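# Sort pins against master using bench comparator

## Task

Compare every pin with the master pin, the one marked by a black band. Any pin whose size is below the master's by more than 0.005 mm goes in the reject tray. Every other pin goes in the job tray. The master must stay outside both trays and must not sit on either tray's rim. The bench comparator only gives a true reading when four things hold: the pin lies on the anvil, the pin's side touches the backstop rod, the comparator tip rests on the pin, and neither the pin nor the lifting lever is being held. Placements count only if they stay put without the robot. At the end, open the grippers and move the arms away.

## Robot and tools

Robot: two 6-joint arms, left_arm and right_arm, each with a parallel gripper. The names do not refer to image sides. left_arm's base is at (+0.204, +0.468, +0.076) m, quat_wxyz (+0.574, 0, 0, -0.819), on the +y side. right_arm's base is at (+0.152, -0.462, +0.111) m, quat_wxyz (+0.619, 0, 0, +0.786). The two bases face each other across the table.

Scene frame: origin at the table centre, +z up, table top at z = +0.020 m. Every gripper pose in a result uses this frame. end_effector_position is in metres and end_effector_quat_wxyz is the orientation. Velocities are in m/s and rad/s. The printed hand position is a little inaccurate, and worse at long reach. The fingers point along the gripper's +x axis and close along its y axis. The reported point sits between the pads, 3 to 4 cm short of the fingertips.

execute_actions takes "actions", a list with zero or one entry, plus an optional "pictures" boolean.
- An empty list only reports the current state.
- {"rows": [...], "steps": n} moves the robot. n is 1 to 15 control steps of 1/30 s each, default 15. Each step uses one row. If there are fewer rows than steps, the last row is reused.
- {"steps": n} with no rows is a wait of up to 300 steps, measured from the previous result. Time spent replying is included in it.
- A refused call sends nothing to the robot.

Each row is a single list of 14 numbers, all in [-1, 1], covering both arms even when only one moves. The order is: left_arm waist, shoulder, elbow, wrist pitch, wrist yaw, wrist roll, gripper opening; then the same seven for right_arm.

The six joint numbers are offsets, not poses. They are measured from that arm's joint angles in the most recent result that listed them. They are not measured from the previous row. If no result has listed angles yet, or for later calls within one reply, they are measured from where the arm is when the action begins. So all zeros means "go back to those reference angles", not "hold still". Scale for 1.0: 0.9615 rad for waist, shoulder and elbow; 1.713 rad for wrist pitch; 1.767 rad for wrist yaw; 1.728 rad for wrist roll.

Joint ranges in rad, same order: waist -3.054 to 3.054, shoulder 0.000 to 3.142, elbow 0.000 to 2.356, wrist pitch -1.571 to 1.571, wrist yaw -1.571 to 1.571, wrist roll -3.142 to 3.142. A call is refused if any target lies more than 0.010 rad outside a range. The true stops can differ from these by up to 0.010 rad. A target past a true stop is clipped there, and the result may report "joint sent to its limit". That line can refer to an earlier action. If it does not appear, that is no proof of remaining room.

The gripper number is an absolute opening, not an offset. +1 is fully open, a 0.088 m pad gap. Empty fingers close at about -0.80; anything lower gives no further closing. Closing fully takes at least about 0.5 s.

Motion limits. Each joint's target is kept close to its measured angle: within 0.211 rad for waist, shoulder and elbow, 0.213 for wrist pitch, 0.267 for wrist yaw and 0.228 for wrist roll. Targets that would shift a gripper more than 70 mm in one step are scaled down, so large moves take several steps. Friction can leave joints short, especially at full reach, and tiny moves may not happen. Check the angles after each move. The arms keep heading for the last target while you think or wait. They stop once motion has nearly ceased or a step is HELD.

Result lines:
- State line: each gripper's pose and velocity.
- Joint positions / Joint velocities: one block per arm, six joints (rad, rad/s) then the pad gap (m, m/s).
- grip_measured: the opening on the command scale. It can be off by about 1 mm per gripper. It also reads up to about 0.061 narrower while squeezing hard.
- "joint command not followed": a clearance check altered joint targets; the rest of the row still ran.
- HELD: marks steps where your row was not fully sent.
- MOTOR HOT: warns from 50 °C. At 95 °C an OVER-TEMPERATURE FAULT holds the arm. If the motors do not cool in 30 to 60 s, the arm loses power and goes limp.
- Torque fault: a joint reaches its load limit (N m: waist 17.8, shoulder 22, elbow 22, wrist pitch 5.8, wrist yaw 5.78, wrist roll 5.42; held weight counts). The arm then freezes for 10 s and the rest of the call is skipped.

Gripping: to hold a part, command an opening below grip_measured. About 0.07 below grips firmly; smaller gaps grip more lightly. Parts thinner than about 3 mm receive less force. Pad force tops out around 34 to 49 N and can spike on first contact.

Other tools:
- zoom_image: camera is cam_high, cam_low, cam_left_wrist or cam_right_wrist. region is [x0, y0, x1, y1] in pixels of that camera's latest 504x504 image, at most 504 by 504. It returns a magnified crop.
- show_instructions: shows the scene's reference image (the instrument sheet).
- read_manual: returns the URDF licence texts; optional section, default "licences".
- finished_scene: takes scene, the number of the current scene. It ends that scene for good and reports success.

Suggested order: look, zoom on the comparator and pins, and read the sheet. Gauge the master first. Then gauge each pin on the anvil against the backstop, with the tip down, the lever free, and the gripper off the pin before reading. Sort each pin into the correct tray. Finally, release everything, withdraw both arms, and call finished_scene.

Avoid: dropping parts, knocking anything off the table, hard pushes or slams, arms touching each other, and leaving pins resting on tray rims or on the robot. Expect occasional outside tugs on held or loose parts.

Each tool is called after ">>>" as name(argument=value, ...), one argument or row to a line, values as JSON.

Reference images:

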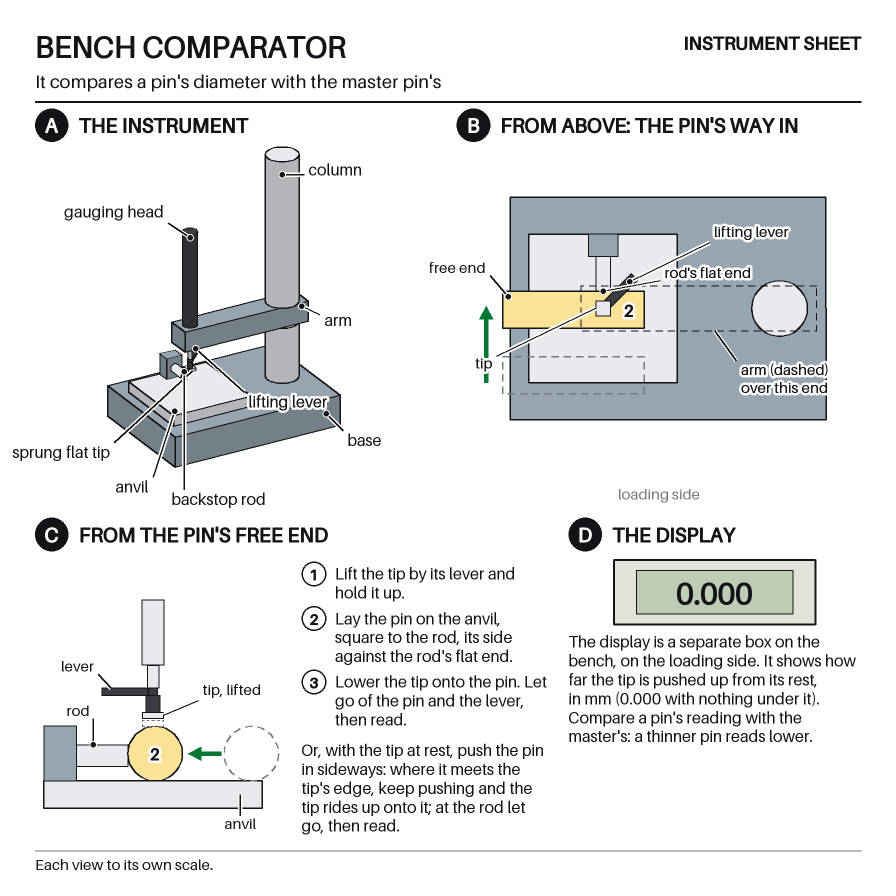

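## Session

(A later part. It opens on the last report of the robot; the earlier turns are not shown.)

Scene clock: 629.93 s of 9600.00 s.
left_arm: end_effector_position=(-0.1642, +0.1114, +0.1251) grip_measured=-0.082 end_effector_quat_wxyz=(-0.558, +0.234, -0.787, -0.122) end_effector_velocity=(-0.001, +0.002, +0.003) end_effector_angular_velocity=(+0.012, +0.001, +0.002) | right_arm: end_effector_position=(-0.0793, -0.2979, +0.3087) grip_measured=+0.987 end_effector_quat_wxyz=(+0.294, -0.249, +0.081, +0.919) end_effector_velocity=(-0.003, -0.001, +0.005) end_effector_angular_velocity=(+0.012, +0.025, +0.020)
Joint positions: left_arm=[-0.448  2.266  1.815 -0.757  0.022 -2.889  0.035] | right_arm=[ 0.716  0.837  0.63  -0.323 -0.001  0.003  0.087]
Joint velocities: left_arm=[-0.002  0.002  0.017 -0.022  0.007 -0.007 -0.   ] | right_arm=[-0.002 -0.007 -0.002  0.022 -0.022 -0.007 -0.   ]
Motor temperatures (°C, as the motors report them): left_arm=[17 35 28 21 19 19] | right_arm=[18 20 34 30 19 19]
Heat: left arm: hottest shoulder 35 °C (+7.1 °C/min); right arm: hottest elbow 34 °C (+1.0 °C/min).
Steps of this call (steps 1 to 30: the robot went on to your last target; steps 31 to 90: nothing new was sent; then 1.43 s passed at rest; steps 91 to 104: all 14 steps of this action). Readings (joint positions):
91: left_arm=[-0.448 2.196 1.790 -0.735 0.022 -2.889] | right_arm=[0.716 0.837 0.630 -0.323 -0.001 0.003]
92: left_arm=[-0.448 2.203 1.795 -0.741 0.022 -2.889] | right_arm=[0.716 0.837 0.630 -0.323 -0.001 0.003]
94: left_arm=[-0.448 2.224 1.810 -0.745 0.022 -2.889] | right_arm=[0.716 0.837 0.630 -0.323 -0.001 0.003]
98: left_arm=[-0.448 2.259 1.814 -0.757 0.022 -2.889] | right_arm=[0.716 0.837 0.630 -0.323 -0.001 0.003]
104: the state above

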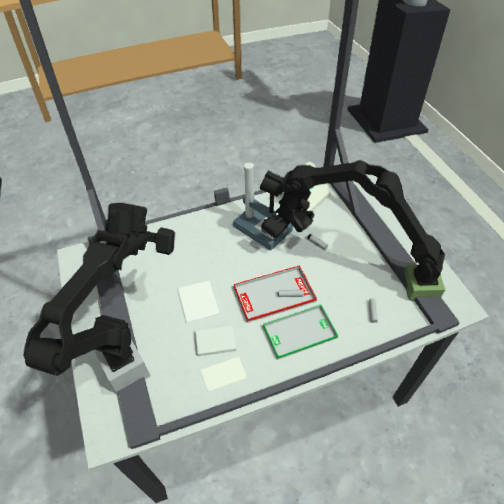

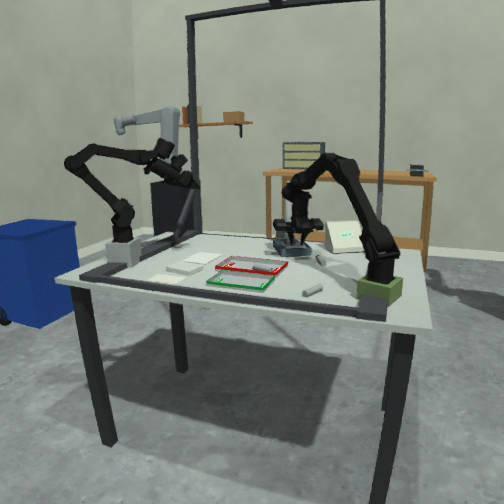

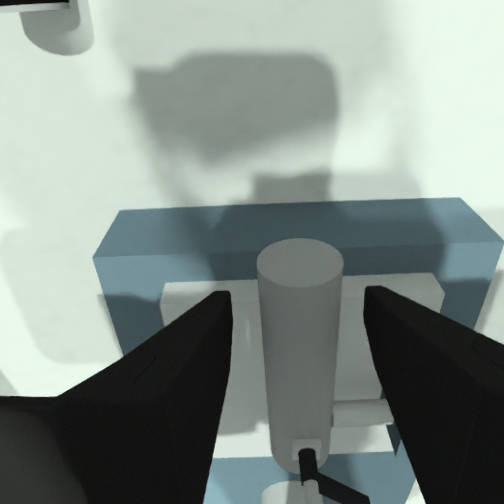

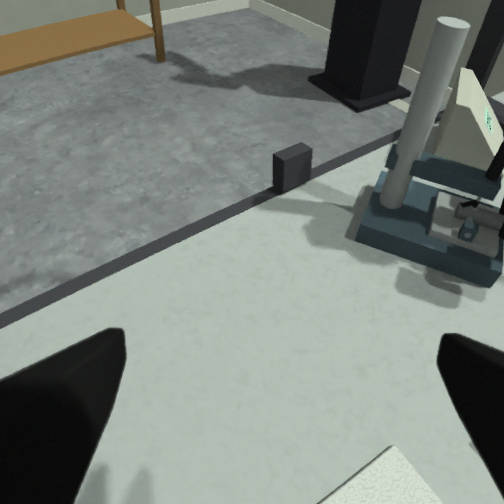

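>>> execute_actions(
  actions=[
    {"rows":[[0,0,0,0,0,0,-0.8,0,0,0,0,0,0,1]],"steps":14},
  ],
  pictures=false,
)

>>> execute_actions(
  actions=[
    {"rows":[[-0.03,0,0,0,0,-0.01,-0.8,0,0,0,0,0,0,1],[-0.03,0,0,0,0,-0.01,-0.8,0,0,0,0,0,0,1],[-0.03,0,0,0,0,-0.01,-0.8,0,0,0,0,0,0,1],[-0.07,0,0,0,0,-0.02,-0.8,0,0,0,0,0,0,1],[-0.07,0,0,0,0,-0.02,-0.8,0,0,0,0,0,0,1],[-0.07,0,0,0,0,-0.02,-0.8,0,0,0,0,0,0,1],[-0.07,0,0,0,0,-0.02,-0.8,0,0,0,0,0,0,1],[-0.07,0,0,0,0,-0.02,-0.8,0,0,0,0,0,0,1],[-0.07,-0.04,0,0,0,-0.02,-0.8,0,0,0,0,0,0,1],[-0.07,-0.08,0,0,0,-0.02,-0.8,0,0,0,0,0,0,1]],"steps":15},
  ],
)

Scene clock: 637.77 s of 9600.00 s.
left_arm: end_effector_position=(-0.1641, +0.1112, +0.1253) grip_measured=-0.453 end_effector_quat_wxyz=(-0.557, +0.235, -0.787, -0.122) end_effector_velocity=(+0.005, +0.002, -0.004) end_effector_angular_velocity=(+0.002, -0.035, -0.001) | right_arm: end_effector_position=(-0.0793, -0.2979, +0.3087) grip_measured=+0.987 end_effector_quat_wxyz=(+0.294, -0.249, +0.081, +0.919) end_effector_velocity=(-0.001, -0.000, +0.001) end_effector_angular_velocity=(+0.006, +0.004, +0.008)
Joint positions: left_arm=[-0.448  2.266  1.815 -0.757  0.022 -2.889  0.017] | right_arm=[ 0.716  0.837  0.63  -0.323 -0.001  0.003  0.087]
Joint velocities: left_arm=[-0.002  0.002 -0.002 -0.022 -0.022  0.007 -0.   ] | right_arm=[-0.002 -0.002 -0.002  0.007 -0.007 -0.007 -0.   ]
Motor temperatures (°C, as the motors report them): left_arm=[17 35 28 21 19 19] | right_arm=[18 20 34 30 19 19]
Heat: left arm: hottest shoulder 35 °C (+5.0 °C/min); right arm: hottest elbow 34 °C (+1.0 °C/min).
Steps of this call (steps 1 to 15: the robot went on to your last target; steps 16 to 90: nothing new was sent; then 4.37 s passed at rest; steps 91 to 104: all 14 steps of this action). Readings (joint positions):
91: left_arm=[-0.448 2.266 1.815 -0.757 0.022 -2.889] | right_arm=[0.716 0.837 0.630 -0.323 -0.001 0.003]
92: left_arm=[-0.448 2.266 1.815 -0.757 0.022 -2.889] | right_arm=[0.716 0.837 0.630 -0.323 -0.001 0.003]
94: left_arm=[-0.448 2.266 1.815 -0.758 0.022 -2.889] | right_arm=[0.716 0.837 0.630 -0.323 -0.001 0.003]
98: left_arm=[-0.448 2.266 1.815 -0.757 0.022 -2.889] | right_arm=[0.716 0.837 0.630 -0.323 -0.001 0.003]
104: the state above

Scene clock: 638.27 s of 9600.00 s.
left_arm: end_effector_position=(-0.1889, +0.1371, +0.1494) grip_measured=-0.453 end_effector_quat_wxyz=(-0.542, +0.223, -0.804, -0.105) end_effector_velocity=(-0.001, -0.007, +0.118) end_effector_angular_velocity=(-0.143, +0.183, +0.016) | right_arm: end_effector_position=(-0.0793, -0.2979, +0.3087) grip_measured=+0.987 end_effector_quat_wxyz=(+0.294, -0.249, +0.081, +0.919) end_effector_velocity=(+0.000, -0.002, -0.001) end_effector_angular_velocity=(-0.010, +0.004, +0.005)
Joint positions: left_arm=[-0.519  2.215  1.813 -0.76   0.018 -2.918  0.017] | right_arm=[ 0.716  0.837  0.63  -0.323 -0.001  0.003  0.087]
Joint velocities: left_arm=[ 0.012 -0.242 -0.002 -0.007  0.007 -0.007 -0.   ] | right_arm=[ 0.002 -0.007 -0.002 -0.007 -0.007  0.007 -0.   ]
Motor temperatures (°C, as the motors report them): left_arm=[17 35 28 21 19 19] | right_arm=[18 20 34 30 19 19]
Heat: left arm: hottest shoulder 35 °C (+5.0 °C/min); right arm: hottest elbow 34 °C (+1.0 °C/min).
Steps of this call (steps 1 to 15: all 15 steps of this action). Readings (joint positions):
1: left_arm=[-0.449 2.266 1.815 -0.757 0.020 -2.890] | right_arm=[0.716 0.837 0.630 -0.323 -0.001 0.003]
2: left_arm=[-0.452 2.266 1.815 -0.757 0.019 -2.894] | right_arm=[0.716 0.837 0.630 -0.323 -0.001 0.003]
4: left_arm=[-0.461 2.266 1.815 -0.757 0.017 -2.902] | right_arm=[0.716 0.837 0.630 -0.323 -0.001 0.003]
8: left_arm=[-0.503 2.266 1.815 -0.757 0.016 -2.916] | right_arm=[0.716 0.837 0.630 -0.323 -0.001 0.003]
15: the state above

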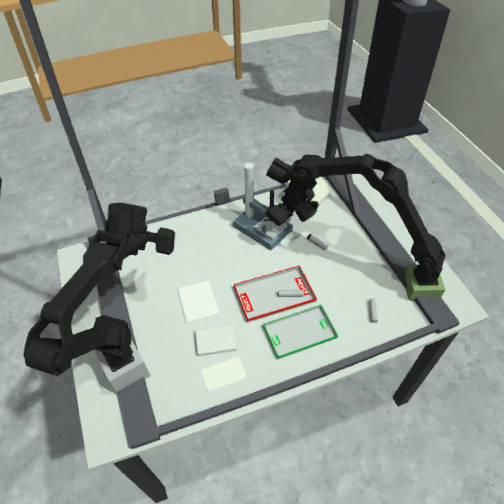

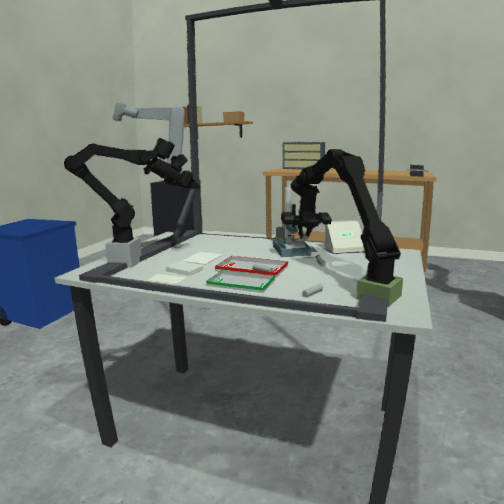

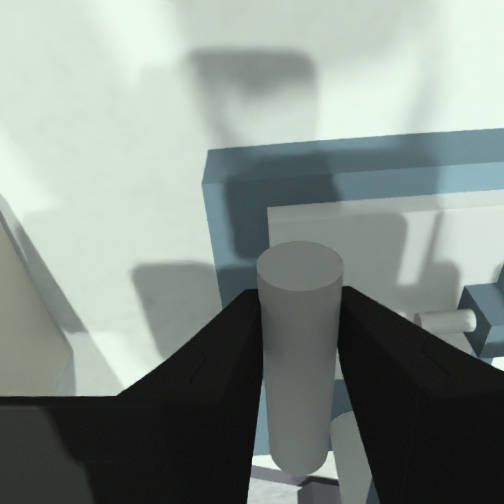

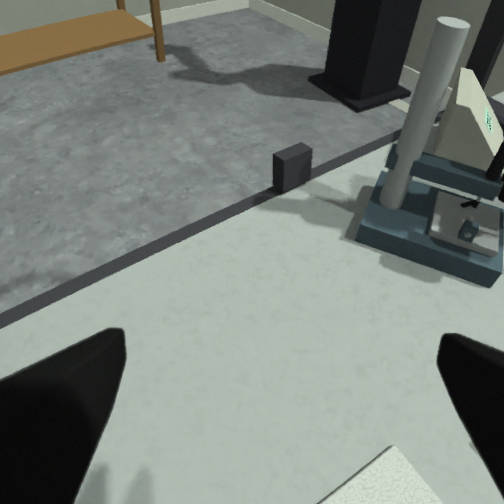

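>>> execute_actions(
  actions=[
    {"rows":[[0,-0.12,-0.15,0.02,0,0,-0.8,0,0,0,0,0,0,1],[0,-0.18,-0.28,0.04,0,0,-0.8,0,0,0,0,0,0,1],[0,-0.25,-0.43,0.064,0,0,-0.8,0,0,0,0,0,0,1],[0,-0.312,-0.544,0.088,0,0,-0.8,0,0,0,0,0,0,1],[0,-0.312,-0.544,0.088,0,0,-0.8,0,0,0,0,0,0,1],[0.15,-0.312,-0.544,0.088,0,-0.03,-0.8,0,0,0,0,0,0,1],[0.3,-0.312,-0.544,0.088,0,-0.06,-0.8,0,0,0,0,0,0,1],[0.5,-0.312,-0.544,0.088,0,-0.094,-0.8,0,0,0,0,0,0,1],[0.7,-0.312,-0.544,0.088,0,-0.094,-0.8,0,0,0,0,0,0,1],[0.933,-0.312,-0.544,0.088,0,-0.094,-0.8,0,0,0,0,0,0,1]],"steps":15},
  ],
  pictures=false,
)

>>> execute_actions(
  actions=[
    {"steps":25},
  ],
)

Scene clock: 649.97 s of 9600.00 s.
left_arm: end_effector_position=(+0.0240, +0.0930, +0.1222) grip_measured=-0.453 end_effector_quat_wxyz=(-0.507, +0.406, -0.702, -0.292) end_effector_velocity=(+0.611, -0.284, -0.017) end_effector_angular_velocity=(+0.019, +0.037, +1.762) | right_arm: end_effector_position=(-0.0793, -0.2979, +0.3087) grip_measured=+0.987 end_effector_quat_wxyz=(+0.294, -0.249, +0.081, +0.919) end_effector_velocity=(+0.001, -0.004, -0.003) end_effector_angular_velocity=(-0.014, -0.011, +0.020)
Joint positions: left_arm=[-0.092  1.937  1.304 -0.617  0.025 -3.062  0.017] | right_arm=[ 0.716  0.837  0.63  -0.323 -0.001  0.003  0.087]
Joint velocities: left_arm=[ 1.614 -0.007 -0.085  0.081 -0.007 -0.154 -0.   ] | right_arm=[-0.002 -0.007 -0.002 -0.022 -0.022 -0.007 -0.   ]
Motor temperatures (°C, as the motors report them): left_arm=[17 37 28 21 19 19] | right_arm=[18 20 34 30 19 19]
Heat: left arm: hottest shoulder 37 °C (+5.1 °C/min); right arm: hottest elbow 34 °C (+1.0 °C/min).
Steps of this call (steps 1 to 30: the robot went on to your last target; steps 31 to 90: nothing new was sent; then 8.20 s passed at rest; steps 91 to 105: all 15 steps of this action). Readings (joint positions):
91: left_arm=[-0.518 2.185 1.784 -0.735 0.018 -2.919] | right_arm=[0.716 0.837 0.630 -0.323 -0.001 0.003]
92: left_arm=[-0.518 2.154 1.729 -0.713 0.018 -2.919] | right_arm=[0.716 0.837 0.630 -0.323 -0.001 0.003]
94: left_arm=[-0.518 2.062 1.593 -0.692 0.018 -2.919] | right_arm=[0.716 0.837 0.630 -0.323 -0.001 0.003]
98: left_arm=[-0.450 1.943 1.397 -0.637 0.032 -2.972] | right_arm=[0.716 0.837 0.630 -0.323 -0.001 0.003]
105: the state above

Scene clock: 650.80 s of 9600.00 s.
left_arm: end_effector_position=(+0.2156, +0.0535, +0.1214) grip_measured=-0.453 end_effector_quat_wxyz=(-0.423, +0.565, -0.582, -0.404) end_effector_velocity=(+0.002, +0.002, -0.000) end_effector_angular_velocity=(+0.008, -0.018, +0.011) | right_arm: end_effector_position=(-0.0793, -0.2979, +0.3087) grip_measured=+0.987 end_effector_quat_wxyz=(+0.294, -0.249, +0.081, +0.919) end_effector_velocity=(+0.001, -0.001, -0.002) end_effector_angular_velocity=(-0.012, -0.000, +0.000)
Joint positions: left_arm=[ 0.379  1.933  1.295 -0.611  0.013 -3.076  0.017] | right_arm=[ 0.716  0.837  0.63  -0.323 -0.001  0.003  0.087]
Joint velocities: left_arm=[-0.002 -0.002 -0.002 -0.007 -0.022 -0.007  0.   ] | right_arm=[-0.002 -0.002 -0.002 -0.007 -0.007  0.007 -0.   ]
Motor temperatures (°C, as the motors report them): left_arm=[17 37 28 21 19 19] | right_arm=[18 20 34 30 19 19]
Heat: left arm: hottest shoulder 37 °C (+5.0 °C/min); right arm: hottest elbow 34 °C (+1.0 °C/min).
Steps of this call (steps 1 to 25: the robot went on to your last target). Readings (joint positions):
1: left_arm=[-0.038 1.937 1.303 -0.614 0.025 -3.065] | right_arm=[0.716 0.837 0.630 -0.323 -0.001 0.003]
2: left_arm=[0.016 1.937 1.303 -0.613 0.025 -3.068] | right_arm=[0.716 0.837 0.630 -0.323 -0.001 0.003]
4: left_arm=[0.122 1.937 1.302 -0.612 0.025 -3.071] | right_arm=[0.716 0.837 0.630 -0.323 -0.001 0.003]
8: left_arm=[0.324 1.936 1.300 -0.611 0.017 -3.075] | right_arm=[0.716 0.837 0.630 -0.323 -0.001 0.003]
25: the state above

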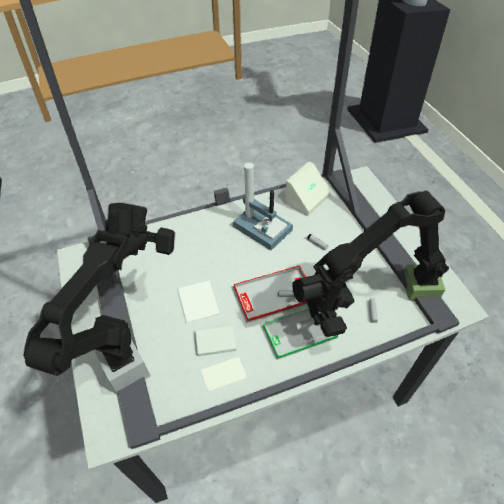

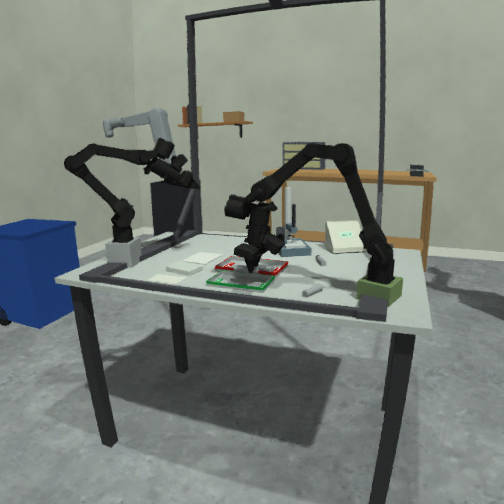

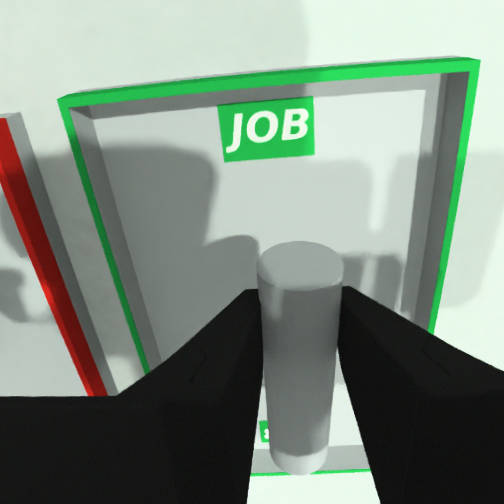

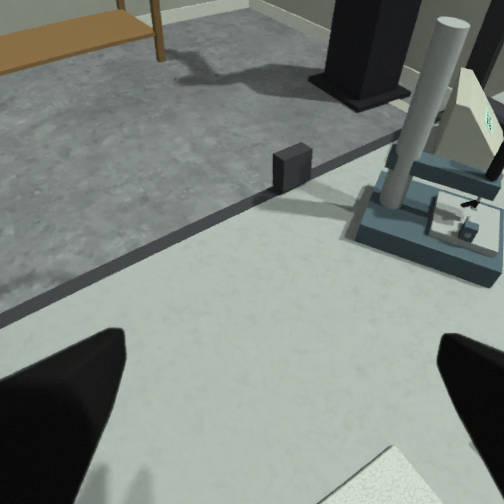

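>>> execute_actions(
  actions=[
    {"rows":[[-0.025,-0.02,-0.05,0.02,0,0,-0.8,0,0,0,0,0,0,1],[-0.025,-0.03,-0.1,0.05,0,0,-0.8,0,0,0,0,0,0,1],[-0.025,-0.03,-0.14,0.09,0,0,-0.8,0,0,0,0,0,0,1],[-0.025,-0.025,-0.17,0.12,0,0,-0.8,0,0,0,0,0,0,1]],"steps":15},
  ],
)

Scene clock: 658.60 s of 9600.00 s.
left_arm: end_effector_position=(+0.2062, +0.0627, +0.0945) grip_measured=-0.453 end_effector_quat_wxyz=(-0.412, +0.570, -0.599, -0.382) end_effector_velocity=(+0.002, -0.001, +0.001) end_effector_angular_velocity=(-0.007, -0.004, +0.012) | right_arm: end_effector_position=(-0.0793, -0.2979, +0.3087) grip_measured=+0.987 end_effector_quat_wxyz=(+0.294, -0.249, +0.081, +0.919) end_effector_velocity=(+0.001, -0.003, -0.005) end_effector_angular_velocity=(-0.011, -0.019, +0.012)
Joint positions: left_arm=[ 0.356  1.916  1.133 -0.411  0.013 -3.076  0.017] | right_arm=[ 0.716  0.837  0.63  -0.323 -0.001  0.003  0.087]
Joint velocities: left_arm=[ 0.002 -0.002 -0.002  0.007 -0.007 -0.007 -0.   ] | right_arm=[ 0.002 -0.002 -0.002 -0.022 -0.007 -0.007 -0.   ]
Motor temperatures (°C, as the motors report them): left_arm=[17 37 28 21 19 19] | right_arm=[18 20 34 30 19 19]
Heat: left arm: hottest shoulder 37 °C (+4.1 °C/min); right arm: hottest elbow 34 °C (+1.0 °C/min).
Steps of this call (steps 1 to 15: the robot went on to your last target; steps 16 to 90: nothing new was sent; then 4.30 s passed at rest; steps 91 to 105: all 15 steps of this action). Readings (joint positions):
91: left_arm=[0.377 1.931 1.287 -0.603 0.013 -3.076] | right_arm=[0.716 0.837 0.630 -0.323 -0.001 0.003]
92: left_arm=[0.374 1.926 1.268 -0.578 0.013 -3.076] | right_arm=[0.716 0.837 0.630 -0.323 -0.001 0.003]
94: left_arm=[0.364 1.915 1.209 -0.505 0.013 -3.076] | right_arm=[0.716 0.837 0.630 -0.323 -0.001 0.003]
98: left_arm=[0.356 1.916 1.140 -0.437 0.013 -3.076] | right_arm=[0.716 0.837 0.630 -0.323 -0.001 0.003]
105: the state above

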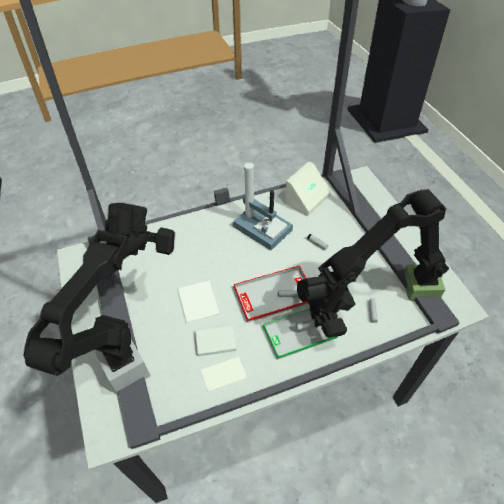

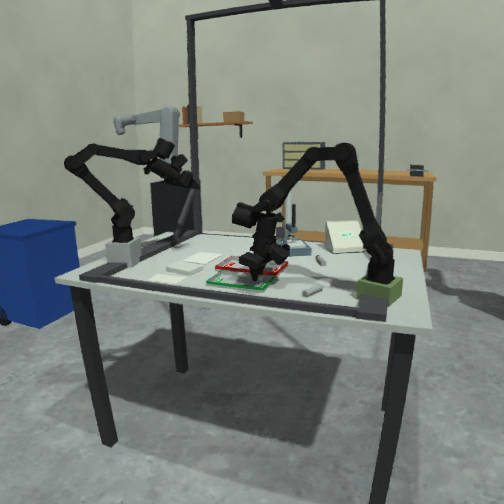

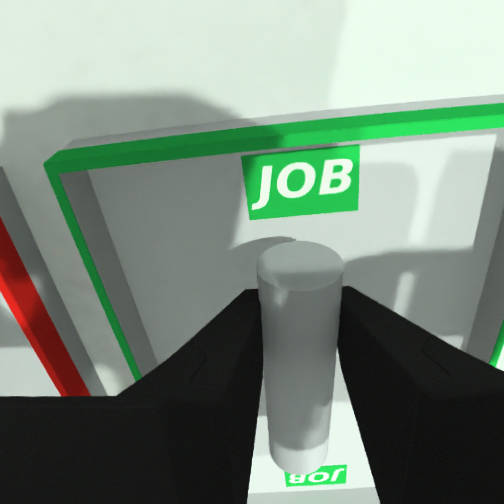

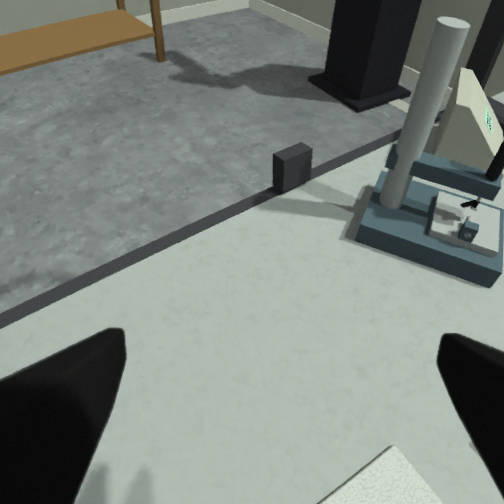

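>>> execute_actions(
  actions=[
    {"rows":[[-0.025,0.01,0,0,0,0,-0.8,0,0,0,0,0,0,1],[-0.025,0.02,0,0.01,0,0,-0.8,0,0,0,0,0,0,1],[-0.025,0.032,0,0.015,0,0,-0.8,0,0,0,0,0,0,1],[-0.025,0.032,0,0.015,0,0,-0.8,0,0,0,0,0,0,1],[-0.025,0.032,0,0.015,0,0,-0.8,0,0,0,0,0,0,1],[-0.025,0.032,0,0.015,0,0,-0.8,0,0,0,0,0,0,1],[-0.025,0.032,0,0.015,0,0,-0.8,0,0,0,0,0,0,1],[-0.025,0.032,0,0.015,0,0,-0.3,0,0,0,0,0,0,1]],"steps":15},
  ],
)

Scene clock: 664.83 s of 9600.00 s.
left_arm: end_effector_position=(+0.1970, +0.0604, +0.0854) grip_measured=-0.321 end_effector_quat_wxyz=(-0.418, +0.563, -0.604, -0.379) end_effector_velocity=(-0.002, +0.002, -0.000) end_effector_angular_velocity=(+0.007, -0.010, -0.011) | right_arm: end_effector_position=(-0.0793, -0.2979, +0.3087) grip_measured=+0.987 end_effector_quat_wxyz=(+0.294, -0.249, +0.081, +0.919) end_effector_velocity=(-0.000, -0.003, -0.002) end_effector_angular_velocity=(+0.002, -0.011, +0.028)
Joint positions: left_arm=[ 0.334  1.944  1.133 -0.387  0.013 -3.076  0.023] | right_arm=[ 0.716  0.837  0.63  -0.323 -0.001  0.003  0.087]
Joint velocities: left_arm=[-0.007 -0.002 -0.002 -0.007 -0.007  0.007  0.011] | right_arm=[-0.002 -0.002 -0.002 -0.007 -0.022 -0.022 -0.   ]
Motor temperatures (°C, as the motors report them): left_arm=[17 37 28 21 19 19] | right_arm=[18 20 34 31 19 19]
Heat: left arm: hottest shoulder 37 °C (+3.0 °C/min); right arm: hottest elbow 34 °C (+1.0 °C/min).
Steps of this call (steps 1 to 15: the robot went on to your last target; steps 16 to 90: nothing new was sent; then 2.73 s passed at rest; steps 91 to 105: all 15 steps of this action). Readings (joint positions):
91: left_arm=[0.355 1.916 1.133 -0.410 0.013 -3.076] | right_arm=[0.716 0.837 0.630 -0.323 -0.001 0.003]
92: left_arm=[0.350 1.918 1.133 -0.409 0.013 -3.076] | right_arm=[0.716 0.837 0.630 -0.323 -0.001 0.003]
94: left_arm=[0.340 1.927 1.133 -0.397 0.013 -3.076] | right_arm=[0.716 0.837 0.630 -0.323 -0.001 0.003]
98: left_arm=[0.334 1.943 1.133 -0.393 0.013 -3.076] | right_arm=[0.716 0.837 0.630 -0.323 -0.001 0.003]
105: the state above

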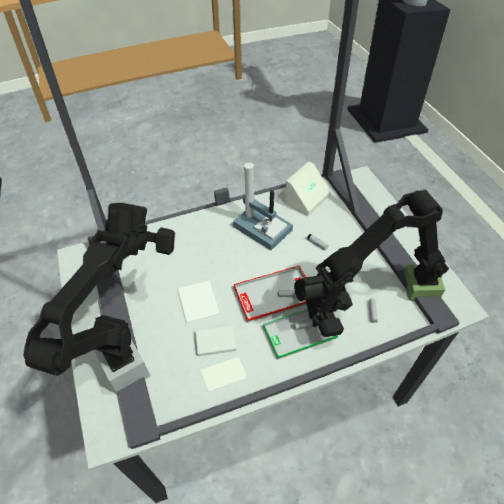

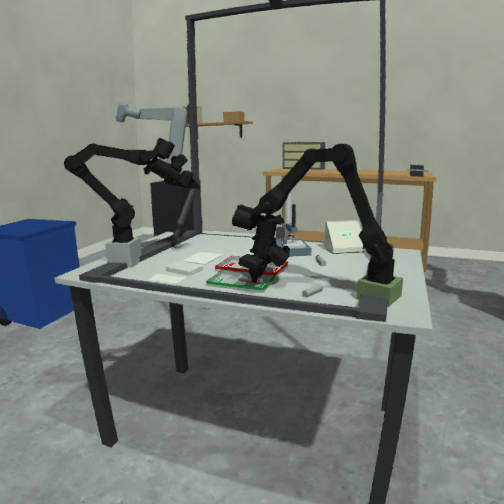

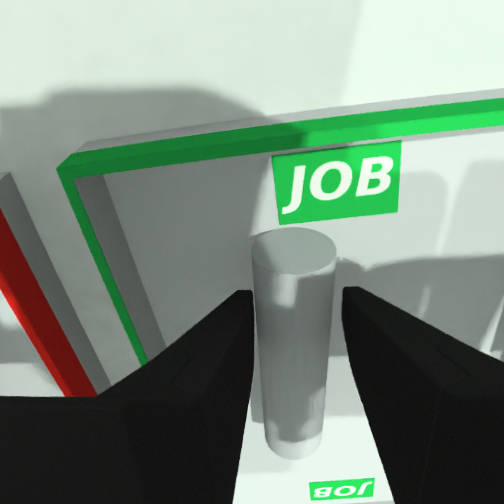

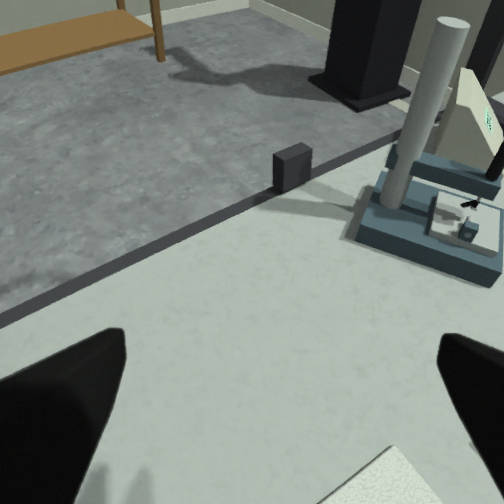

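>>> execute_actions(
  actions=[
    {"rows":[[0,-0.05,0,-0.02,0,0,-0.3,0,0,0,0,0,0,1],[0,-0.11,0,-0.05,0,0,-0.3,0,0,0,0,0,0,1],[0,-0.17,0,-0.08,0,0,-0.3,0,0,0,0,0,0,1],[0,-0.25,-0.04,-0.12,0,0.1,-0.3,0,0,0,0,0,0,1],[0.02,-0.38,-0.15,-0.18,0,0.3,0.2,0,0,0,0,0,0,1],[0.04,-0.5,-0.27,-0.24,0,0.5,0.2,0,0,0,0,0,0,1],[0.05,-0.6,-0.38,-0.29,0,0.7,0.2,0,0,0,0,0,0,1],[0.05,-0.682,-0.49,-0.325,0,0.871,0.2,0,0,0,0,0,0,1]],"steps":15},
  ],
  pictures=false,
)

>>> execute_actions(
  actions=[
    {"steps":20},
  ],
)

Scene clock: 681.03 s of 9600.00 s.
left_arm: end_effector_position=(+0.2083, +0.2785, +0.1205) grip_measured=+0.191 end_effector_quat_wxyz=(-0.642, +0.286, -0.653, -0.283) end_effector_velocity=(+0.001, +0.111, -0.024) end_effector_angular_velocity=(-0.027, -0.043, -2.036) | right_arm: end_effector_position=(-0.0793, -0.2979, +0.3087) grip_measured=+0.987 end_effector_quat_wxyz=(+0.294, -0.249, +0.081, +0.919) end_effector_velocity=(+0.003, +0.003, -0.002) end_effector_angular_velocity=(+0.010, -0.016, -0.018)
Joint positions: left_arm=[ 0.377  1.32   0.688 -0.929  0.013 -2.369  0.048] | right_arm=[ 0.716  0.837  0.63  -0.323 -0.001  0.003  0.087]
Joint velocities: left_arm=[ 0.007 -0.447 -0.422 -0.022 -0.022  2.044  0.004] | right_arm=[-0.002 -0.002 -0.002 -0.007  0.022 -0.007 -0.   ]
Motor temperatures (°C, as the motors report them): left_arm=[17 35 27 21 19 19] | right_arm=[18 20 34 31 19 19]
Heat: left arm: hottest shoulder 35 °C (+0.0 °C/min); right arm: hottest elbow 34 °C (+1.0 °C/min).
Steps of this call (steps 1 to 15: the robot went on to your last target; steps 16 to 100: nothing new was sent; then 12.37 s passed at rest; steps 101 to 115: all 15 steps of this action). Readings (joint positions):
101: left_arm=[0.334 1.940 1.133 -0.389 0.013 -3.076] | right_arm=[0.716 0.837 0.630 -0.323 -0.001 0.003]
102: left_arm=[0.334 1.926 1.133 -0.409 0.013 -3.076] | right_arm=[0.716 0.837 0.630 -0.323 -0.001 0.003]
104: left_arm=[0.334 1.860 1.123 -0.487 0.013 -3.032] | right_arm=[0.716 0.837 0.630 -0.323 -0.001 0.003]
108: left_arm=[0.356 1.622 0.977 -0.688 0.013 -2.804] | right_arm=[0.716 0.837 0.630 -0.323 -0.001 0.003]
115: the state above

Scene clock: 681.70 s of 9600.00 s.
left_arm: end_effector_position=(+0.2083, +0.2850, +0.1206) grip_measured=+0.198 end_effector_quat_wxyz=(-0.702, +0.016, -0.711, -0.011) end_effector_velocity=(+0.001, +0.002, -0.000) end_effector_angular_velocity=(+0.007, -0.007, -0.010) | right_arm: end_effector_position=(-0.0793, -0.2979, +0.3087) grip_measured=+0.987 end_effector_quat_wxyz=(+0.294, -0.249, +0.081, +0.919) end_effector_velocity=(+0.001, -0.001, -0.002) end_effector_angular_velocity=(-0.002, -0.007, +0.008)
Joint positions: left_arm=[ 0.378  1.294  0.67  -0.94   0.013 -1.577  0.049] | right_arm=[ 0.716  0.837  0.63  -0.323 -0.001  0.003  0.087]
Joint velocities: left_arm=[-0.002 -0.002 -0.002 -0.007 -0.007  0.007 -0.   ] | right_arm=[-0.002 -0.002 -0.002 -0.007 -0.007 -0.007 -0.   ]
Motor temperatures (°C, as the motors report them): left_arm=[17 35 27 21 19 19] | right_arm=[18 20 34 31 19 19]
Heat: left arm: hottest shoulder 35 °C (+0.0 °C/min); right arm: hottest elbow 34 °C (+1.0 °C/min).
Steps of this call (steps 1 to 20: the robot went on to your last target). Readings (joint positions):
1: left_arm=[0.377 1.311 0.680 -0.929 0.013 -2.298] | right_arm=[0.716 0.837 0.630 -0.323 -0.001 0.003]
2: left_arm=[0.378 1.306 0.676 -0.930 0.013 -2.228] | right_arm=[0.716 0.837 0.630 -0.323 -0.001 0.003]
4: left_arm=[0.378 1.299 0.674 -0.936 0.013 -2.088] | right_arm=[0.716 0.837 0.630 -0.323 -0.001 0.003]
8: left_arm=[0.378 1.295 0.671 -0.939 0.013 -1.806] | right_arm=[0.716 0.837 0.630 -0.323 -0.001 0.003]
20: the state above

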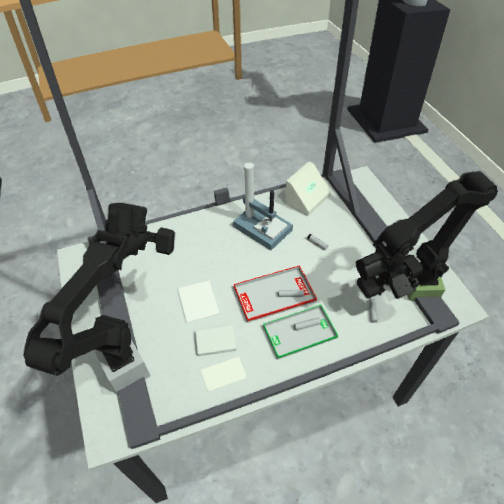

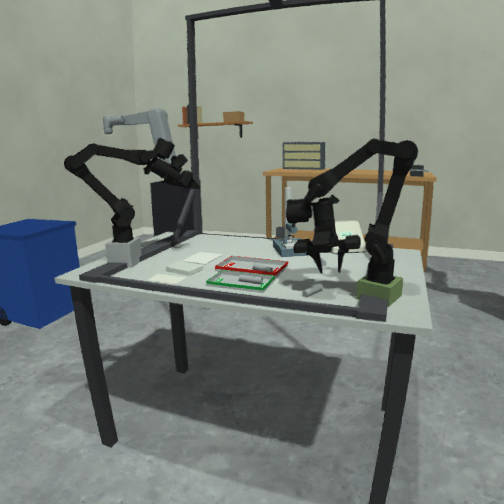

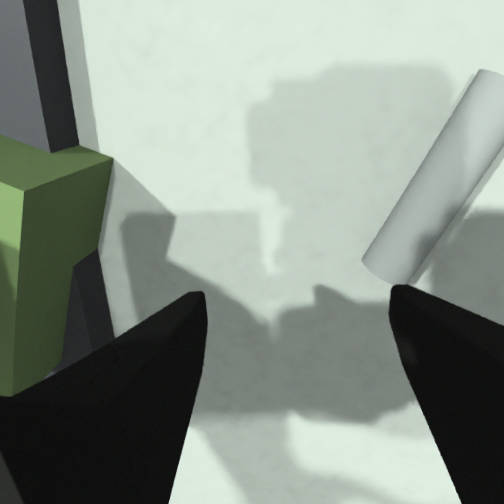

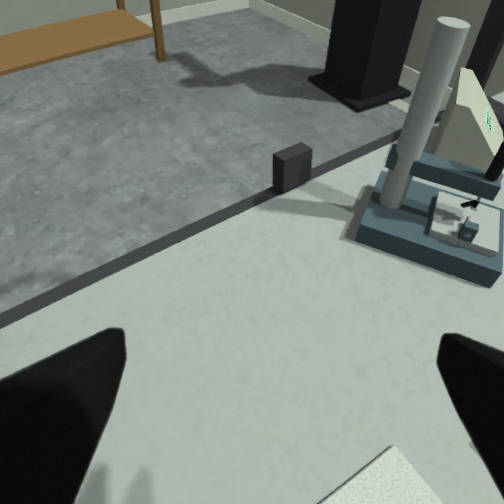

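>>> execute_actions(
  actions=[
    {"rows":[[0.07,0.07,0.05,0.01,0,0.14,0.2,0,0,0,0,0,0,1],[0.14,0.14,0.11,0.015,0,0.28,0.2,0,0,0,0,0,0,1],[0.198,0.204,0.165,0.022,0,0.409,0.2,0,0,0,0,0,0,1]],"steps":15},
  ],
  pictures=false,
)

>>> execute_actions(
  actions=[
    {"steps":10},
  ],
)

Scene clock: 694.17 s of 9600.00 s.
left_arm: end_effector_position=(+0.2517, +0.2449, +0.1203) grip_measured=+0.198 end_effector_quat_wxyz=(+0.684, +0.160, +0.691, -0.169) end_effector_velocity=(-0.001, +0.001, +0.000) end_effector_angular_velocity=(+0.004, +0.008, -0.107) | right_arm: end_effector_position=(-0.0793, -0.2979, +0.3087) grip_measured=+0.987 end_effector_quat_wxyz=(+0.294, -0.249, +0.081, +0.919) end_effector_velocity=(+0.002, +0.001, -0.002) end_effector_angular_velocity=(-0.006, -0.004, -0.012)
Joint positions: left_arm=[ 0.565  1.484  0.82  -0.9    0.014 -0.884  0.049] | right_arm=[ 0.716  0.837  0.63  -0.323 -0.001  0.003  0.087]
Joint velocities: left_arm=[ 0.002  0.002  0.002 -0.007  0.007  0.11  -0.   ] | right_arm=[-0.002 -0.002 -0.002 -0.007  0.007  0.007 -0.   ]
Motor temperatures (°C, as the motors report them): left_arm=[17 32 27 20 19 19] | right_arm=[18 20 34 31 19 19]
Heat: left arm: hottest shoulder 32 °C (-3.0 °C/min); right arm: hottest elbow 34 °C (+0.0 °C/min).
Steps of this call (steps 1 to 30: the robot went on to your last target; steps 31 to 90: nothing new was sent; then 8.97 s passed at rest; steps 91 to 105: all 15 steps of this action). Readings (joint positions):
91: left_arm=[0.389 1.305 0.676 -0.942 0.014 -1.514] | right_arm=[0.716 0.837 0.630 -0.323 -0.001 0.003]
92: left_arm=[0.418 1.332 0.694 -0.942 0.015 -1.441] | right_arm=[0.716 0.837 0.630 -0.323 -0.001 0.003]
94: left_arm=[0.499 1.416 0.757 -0.917 0.015 -1.301] | right_arm=[0.716 0.837 0.630 -0.323 -0.001 0.003]
98: left_arm=[0.559 1.474 0.817 -0.900 0.014 -1.022] | right_arm=[0.716 0.837 0.630 -0.323 -0.001 0.003]
105: the state above

Scene clock: 694.50 s of 9600.00 s.
left_arm: end_effector_position=(+0.2518, +0.2448, +0.1203) grip_measured=+0.198 end_effector_quat_wxyz=(+0.684, +0.163, +0.691, -0.171) end_effector_velocity=(+0.002, +0.003, -0.000) end_effector_angular_velocity=(+0.012, -0.020, +0.020) | right_arm: end_effector_position=(-0.0793, -0.2979, +0.3087) grip_measured=+0.987 end_effector_quat_wxyz=(+0.294, -0.249, +0.081, +0.919) end_effector_velocity=(+0.003, -0.000, -0.005) end_effector_angular_velocity=(-0.005, -0.024, -0.005)
Joint positions: left_arm=[ 0.565  1.484  0.82  -0.9    0.014 -0.876  0.049] | right_arm=[ 0.716  0.837  0.63  -0.323 -0.001  0.003  0.087]
Joint velocities: left_arm=[-0.002 -0.002 -0.002 -0.007 -0.022 -0.022  0.   ] | right_arm=[-0.002 -0.002 -0.002 -0.022  0.007 -0.007 -0.   ]
Motor temperatures (°C, as the motors report them): left_arm=[17 32 27 20 19 19] | right_arm=[18 20 34 31 19 19]
Heat: left arm: hottest shoulder 32 °C (-3.0 °C/min); right arm: hottest elbow 34 °C (+0.0 °C/min).
Steps of this call (steps 1 to 10: the robot went on to your last target). Readings (joint positions):
1: left_arm=[0.565 1.484 0.820 -0.900 0.014 -0.881] | right_arm=[0.716 0.837 0.630 -0.323 -0.001 0.003]
2: left_arm=[0.565 1.484 0.820 -0.900 0.014 -0.880] | right_arm=[0.716 0.837 0.630 -0.323 -0.001 0.003]
4: left_arm=[0.565 1.484 0.820 -0.900 0.014 -0.877] | right_arm=[0.716 0.837 0.630 -0.323 -0.001 0.003]
8: left_arm=[0.565 1.484 0.820 -0.900 0.014 -0.876] | right_arm=[0.716 0.837 0.630 -0.323 -0.001 0.003]
10: the state above

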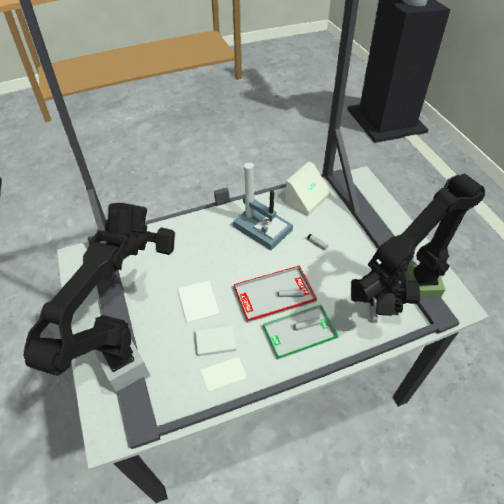

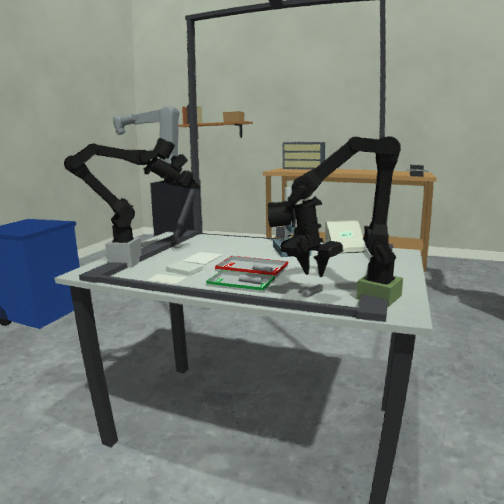

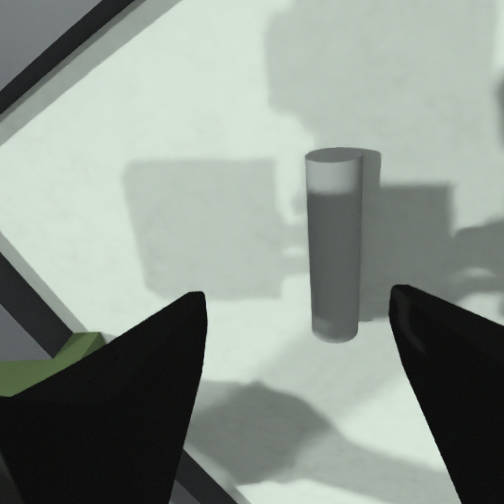

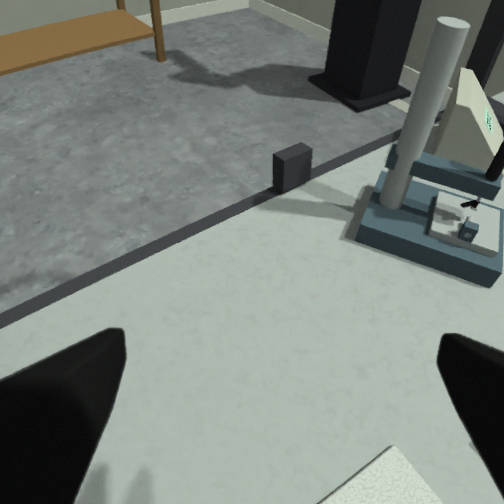

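>>> execute_actions(
  actions=[
    {"rows":[[-0.015,0.03,-0.02,0.03,0,0,0.2,0,0,0,0,0,0,1],[-0.03,0.072,-0.05,0.065,0,0,0.2,0,0,0,0,0,0,1]],"steps":14},
  ],
)

Scene clock: 704.10 s of 9600.00 s.
left_arm: end_effector_position=(+0.2471, +0.2388, +0.0976) grip_measured=+0.198 end_effector_quat_wxyz=(+0.682, +0.171, +0.688, -0.181) end_effector_velocity=(+0.003, -0.000, -0.000) end_effector_angular_velocity=(-0.003, -0.023, +0.020) | right_arm: end_effector_position=(-0.0793, -0.2979, +0.3087) grip_measured=+0.987 end_effector_quat_wxyz=(+0.294, -0.249, +0.081, +0.919) end_effector_velocity=(-0.000, -0.000, -0.001) end_effector_angular_velocity=(+0.004, +0.000, +0.008)
Joint positions: left_arm=[ 0.54   1.548  0.778 -0.793  0.014 -0.876  0.049] | right_arm=[ 0.716  0.837  0.63  -0.323 -0.001  0.003  0.087]
Joint velocities: left_arm=[-0.002 -0.002 -0.002  0.007 -0.022 -0.022 -0.   ] | right_arm=[-0.002 -0.002 -0.007  0.007 -0.007 -0.007 -0.   ]
Motor temperatures (°C, as the motors report them): left_arm=[17 31 27 20 19 19] | right_arm=[18 20 34 31 19 19]
Heat: left arm: hottest shoulder 31 °C (-6.0 °C/min); right arm: hottest elbow 34 °C (+0.0 °C/min).
Steps of this call (steps 1 to 15: the robot went on to your last target; steps 16 to 90: nothing new was sent; then 6.13 s passed at rest; steps 91 to 104: all 14 steps of this action). Readings (joint positions):
91: left_arm=[0.564 1.487 0.819 -0.896 0.014 -0.876] | right_arm=[0.716 0.837 0.630 -0.323 -0.001 0.003]
92: left_arm=[0.560 1.498 0.812 -0.866 0.014 -0.876] | right_arm=[0.716 0.837 0.630 -0.323 -0.001 0.003]
94: left_arm=[0.547 1.527 0.799 -0.816 0.014 -0.876] | right_arm=[0.716 0.837 0.630 -0.323 -0.001 0.003]
98: left_arm=[0.540 1.548 0.778 -0.800 0.014 -0.876] | right_arm=[0.716 0.837 0.630 -0.323 -0.001 0.003]
104: the state above

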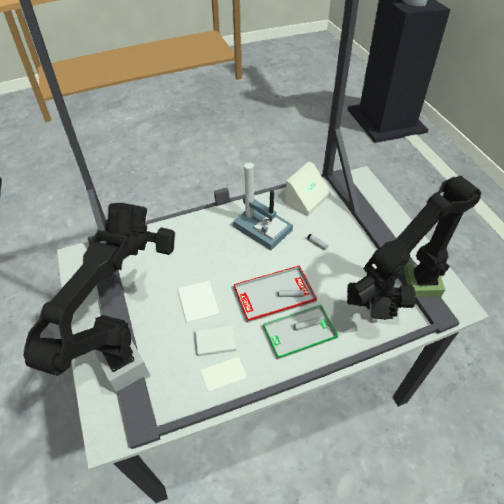

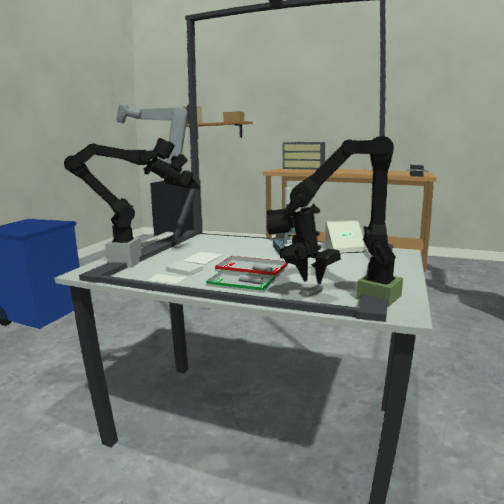

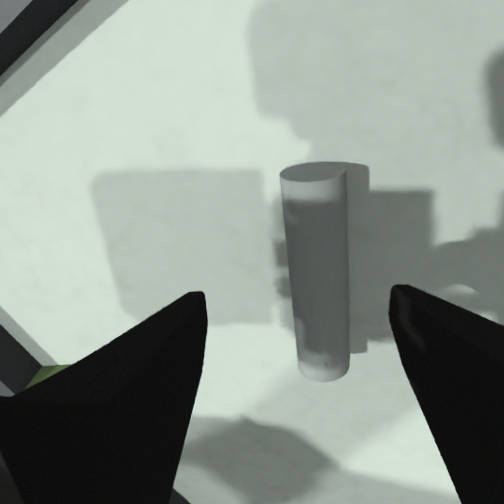

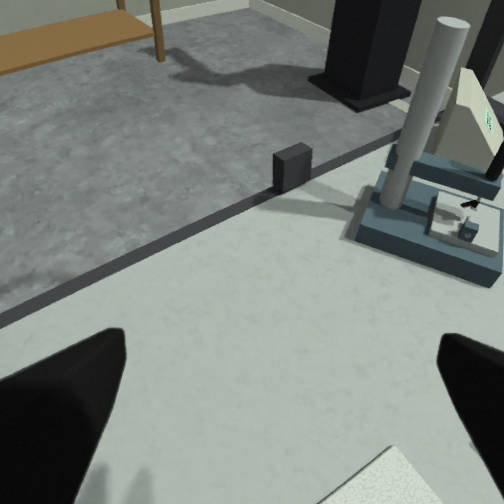

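>>> execute_actions(
  actions=[
    {"rows":[[0,0.025,-0.03,0.03,0,0,0.2,0,0,0,0,0,0,1],[0,0.05,-0.062,0.062,0,0,0.2,0,0,0,0,0,0,1]],"steps":14},
  ],
)

Scene clock: 709.30 s of 9600.00 s.
left_arm: end_effector_position=(+0.2470, +0.2393, +0.0773) grip_measured=+0.198 end_effector_quat_wxyz=(+0.683, +0.169, +0.687, -0.183) end_effector_velocity=(-0.000, -0.001, +0.000) end_effector_angular_velocity=(-0.008, +0.006, +0.024) | right_arm: end_effector_position=(-0.0793, -0.2979, +0.3087) grip_measured=+0.987 end_effector_quat_wxyz=(+0.294, -0.249, +0.081, +0.919) end_effector_velocity=(+0.002, -0.002, -0.005) end_effector_angular_velocity=(-0.011, -0.019, +0.008)
Joint positions: left_arm=[ 0.54   1.59   0.725 -0.69   0.014 -0.876  0.049] | right_arm=[ 0.716  0.837  0.63  -0.323 -0.001  0.003  0.087]
Joint velocities: left_arm=[ 0.002 -0.002 -0.002  0.007  0.007 -0.022 -0.   ] | right_arm=[-0.002 -0.002 -0.002 -0.022 -0.007 -0.007  0.   ]
Motor temperatures (°C, as the motors report them): left_arm=[17 31 27 20 19 19] | right_arm=[18 20 34 31 19 19]
Heat: left arm: hottest shoulder 31 °C (-6.1 °C/min); right arm: hottest elbow 34 °C (+0.0 °C/min).
Steps of this call (steps 1 to 15: the robot went on to your last target; steps 16 to 90: nothing new was sent; then 1.73 s passed at rest; steps 91 to 104: all 14 steps of this action). Readings (joint positions):
91: left_arm=[0.540 1.550 0.775 -0.783 0.014 -0.876] | right_arm=[0.716 0.837 0.630 -0.323 -0.001 0.003]
92: left_arm=[0.540 1.556 0.765 -0.755 0.014 -0.876] | right_arm=[0.716 0.837 0.630 -0.323 -0.001 0.003]
94: left_arm=[0.540 1.575 0.746 -0.714 0.014 -0.876] | right_arm=[0.716 0.837 0.630 -0.323 -0.001 0.003]
98: left_arm=[0.540 1.590 0.725 -0.697 0.014 -0.876] | right_arm=[0.716 0.837 0.630 -0.323 -0.001 0.003]
104: the state above

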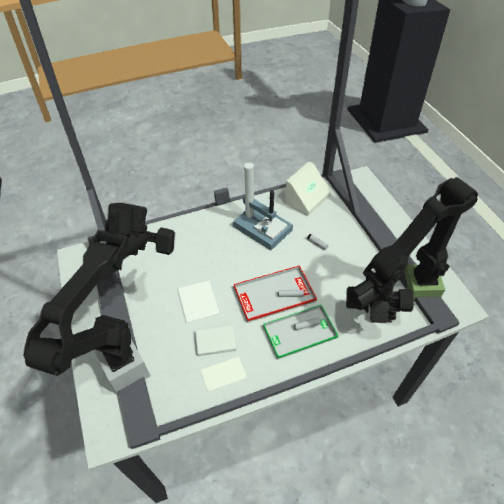

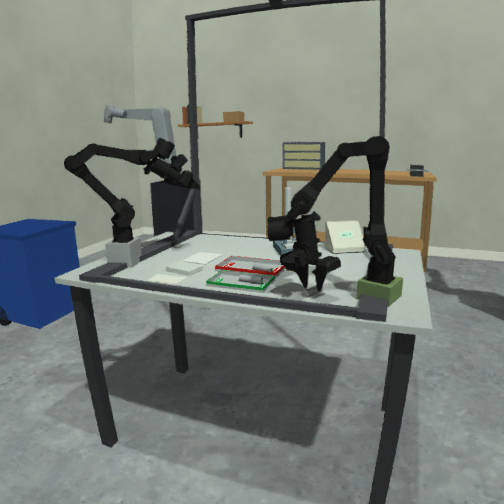

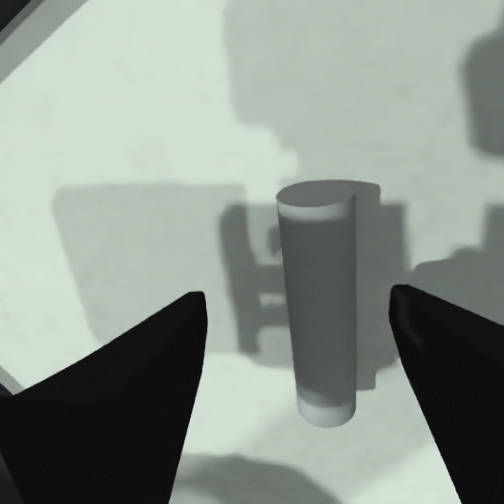

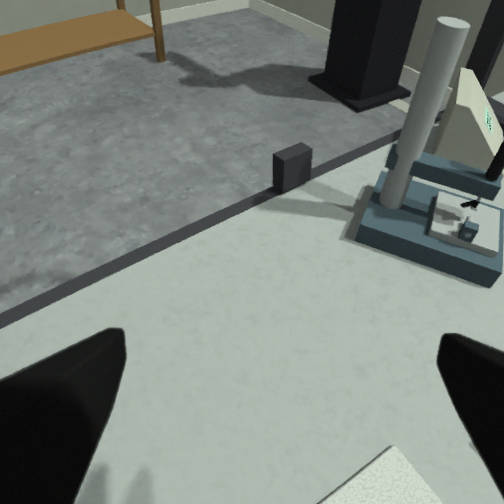

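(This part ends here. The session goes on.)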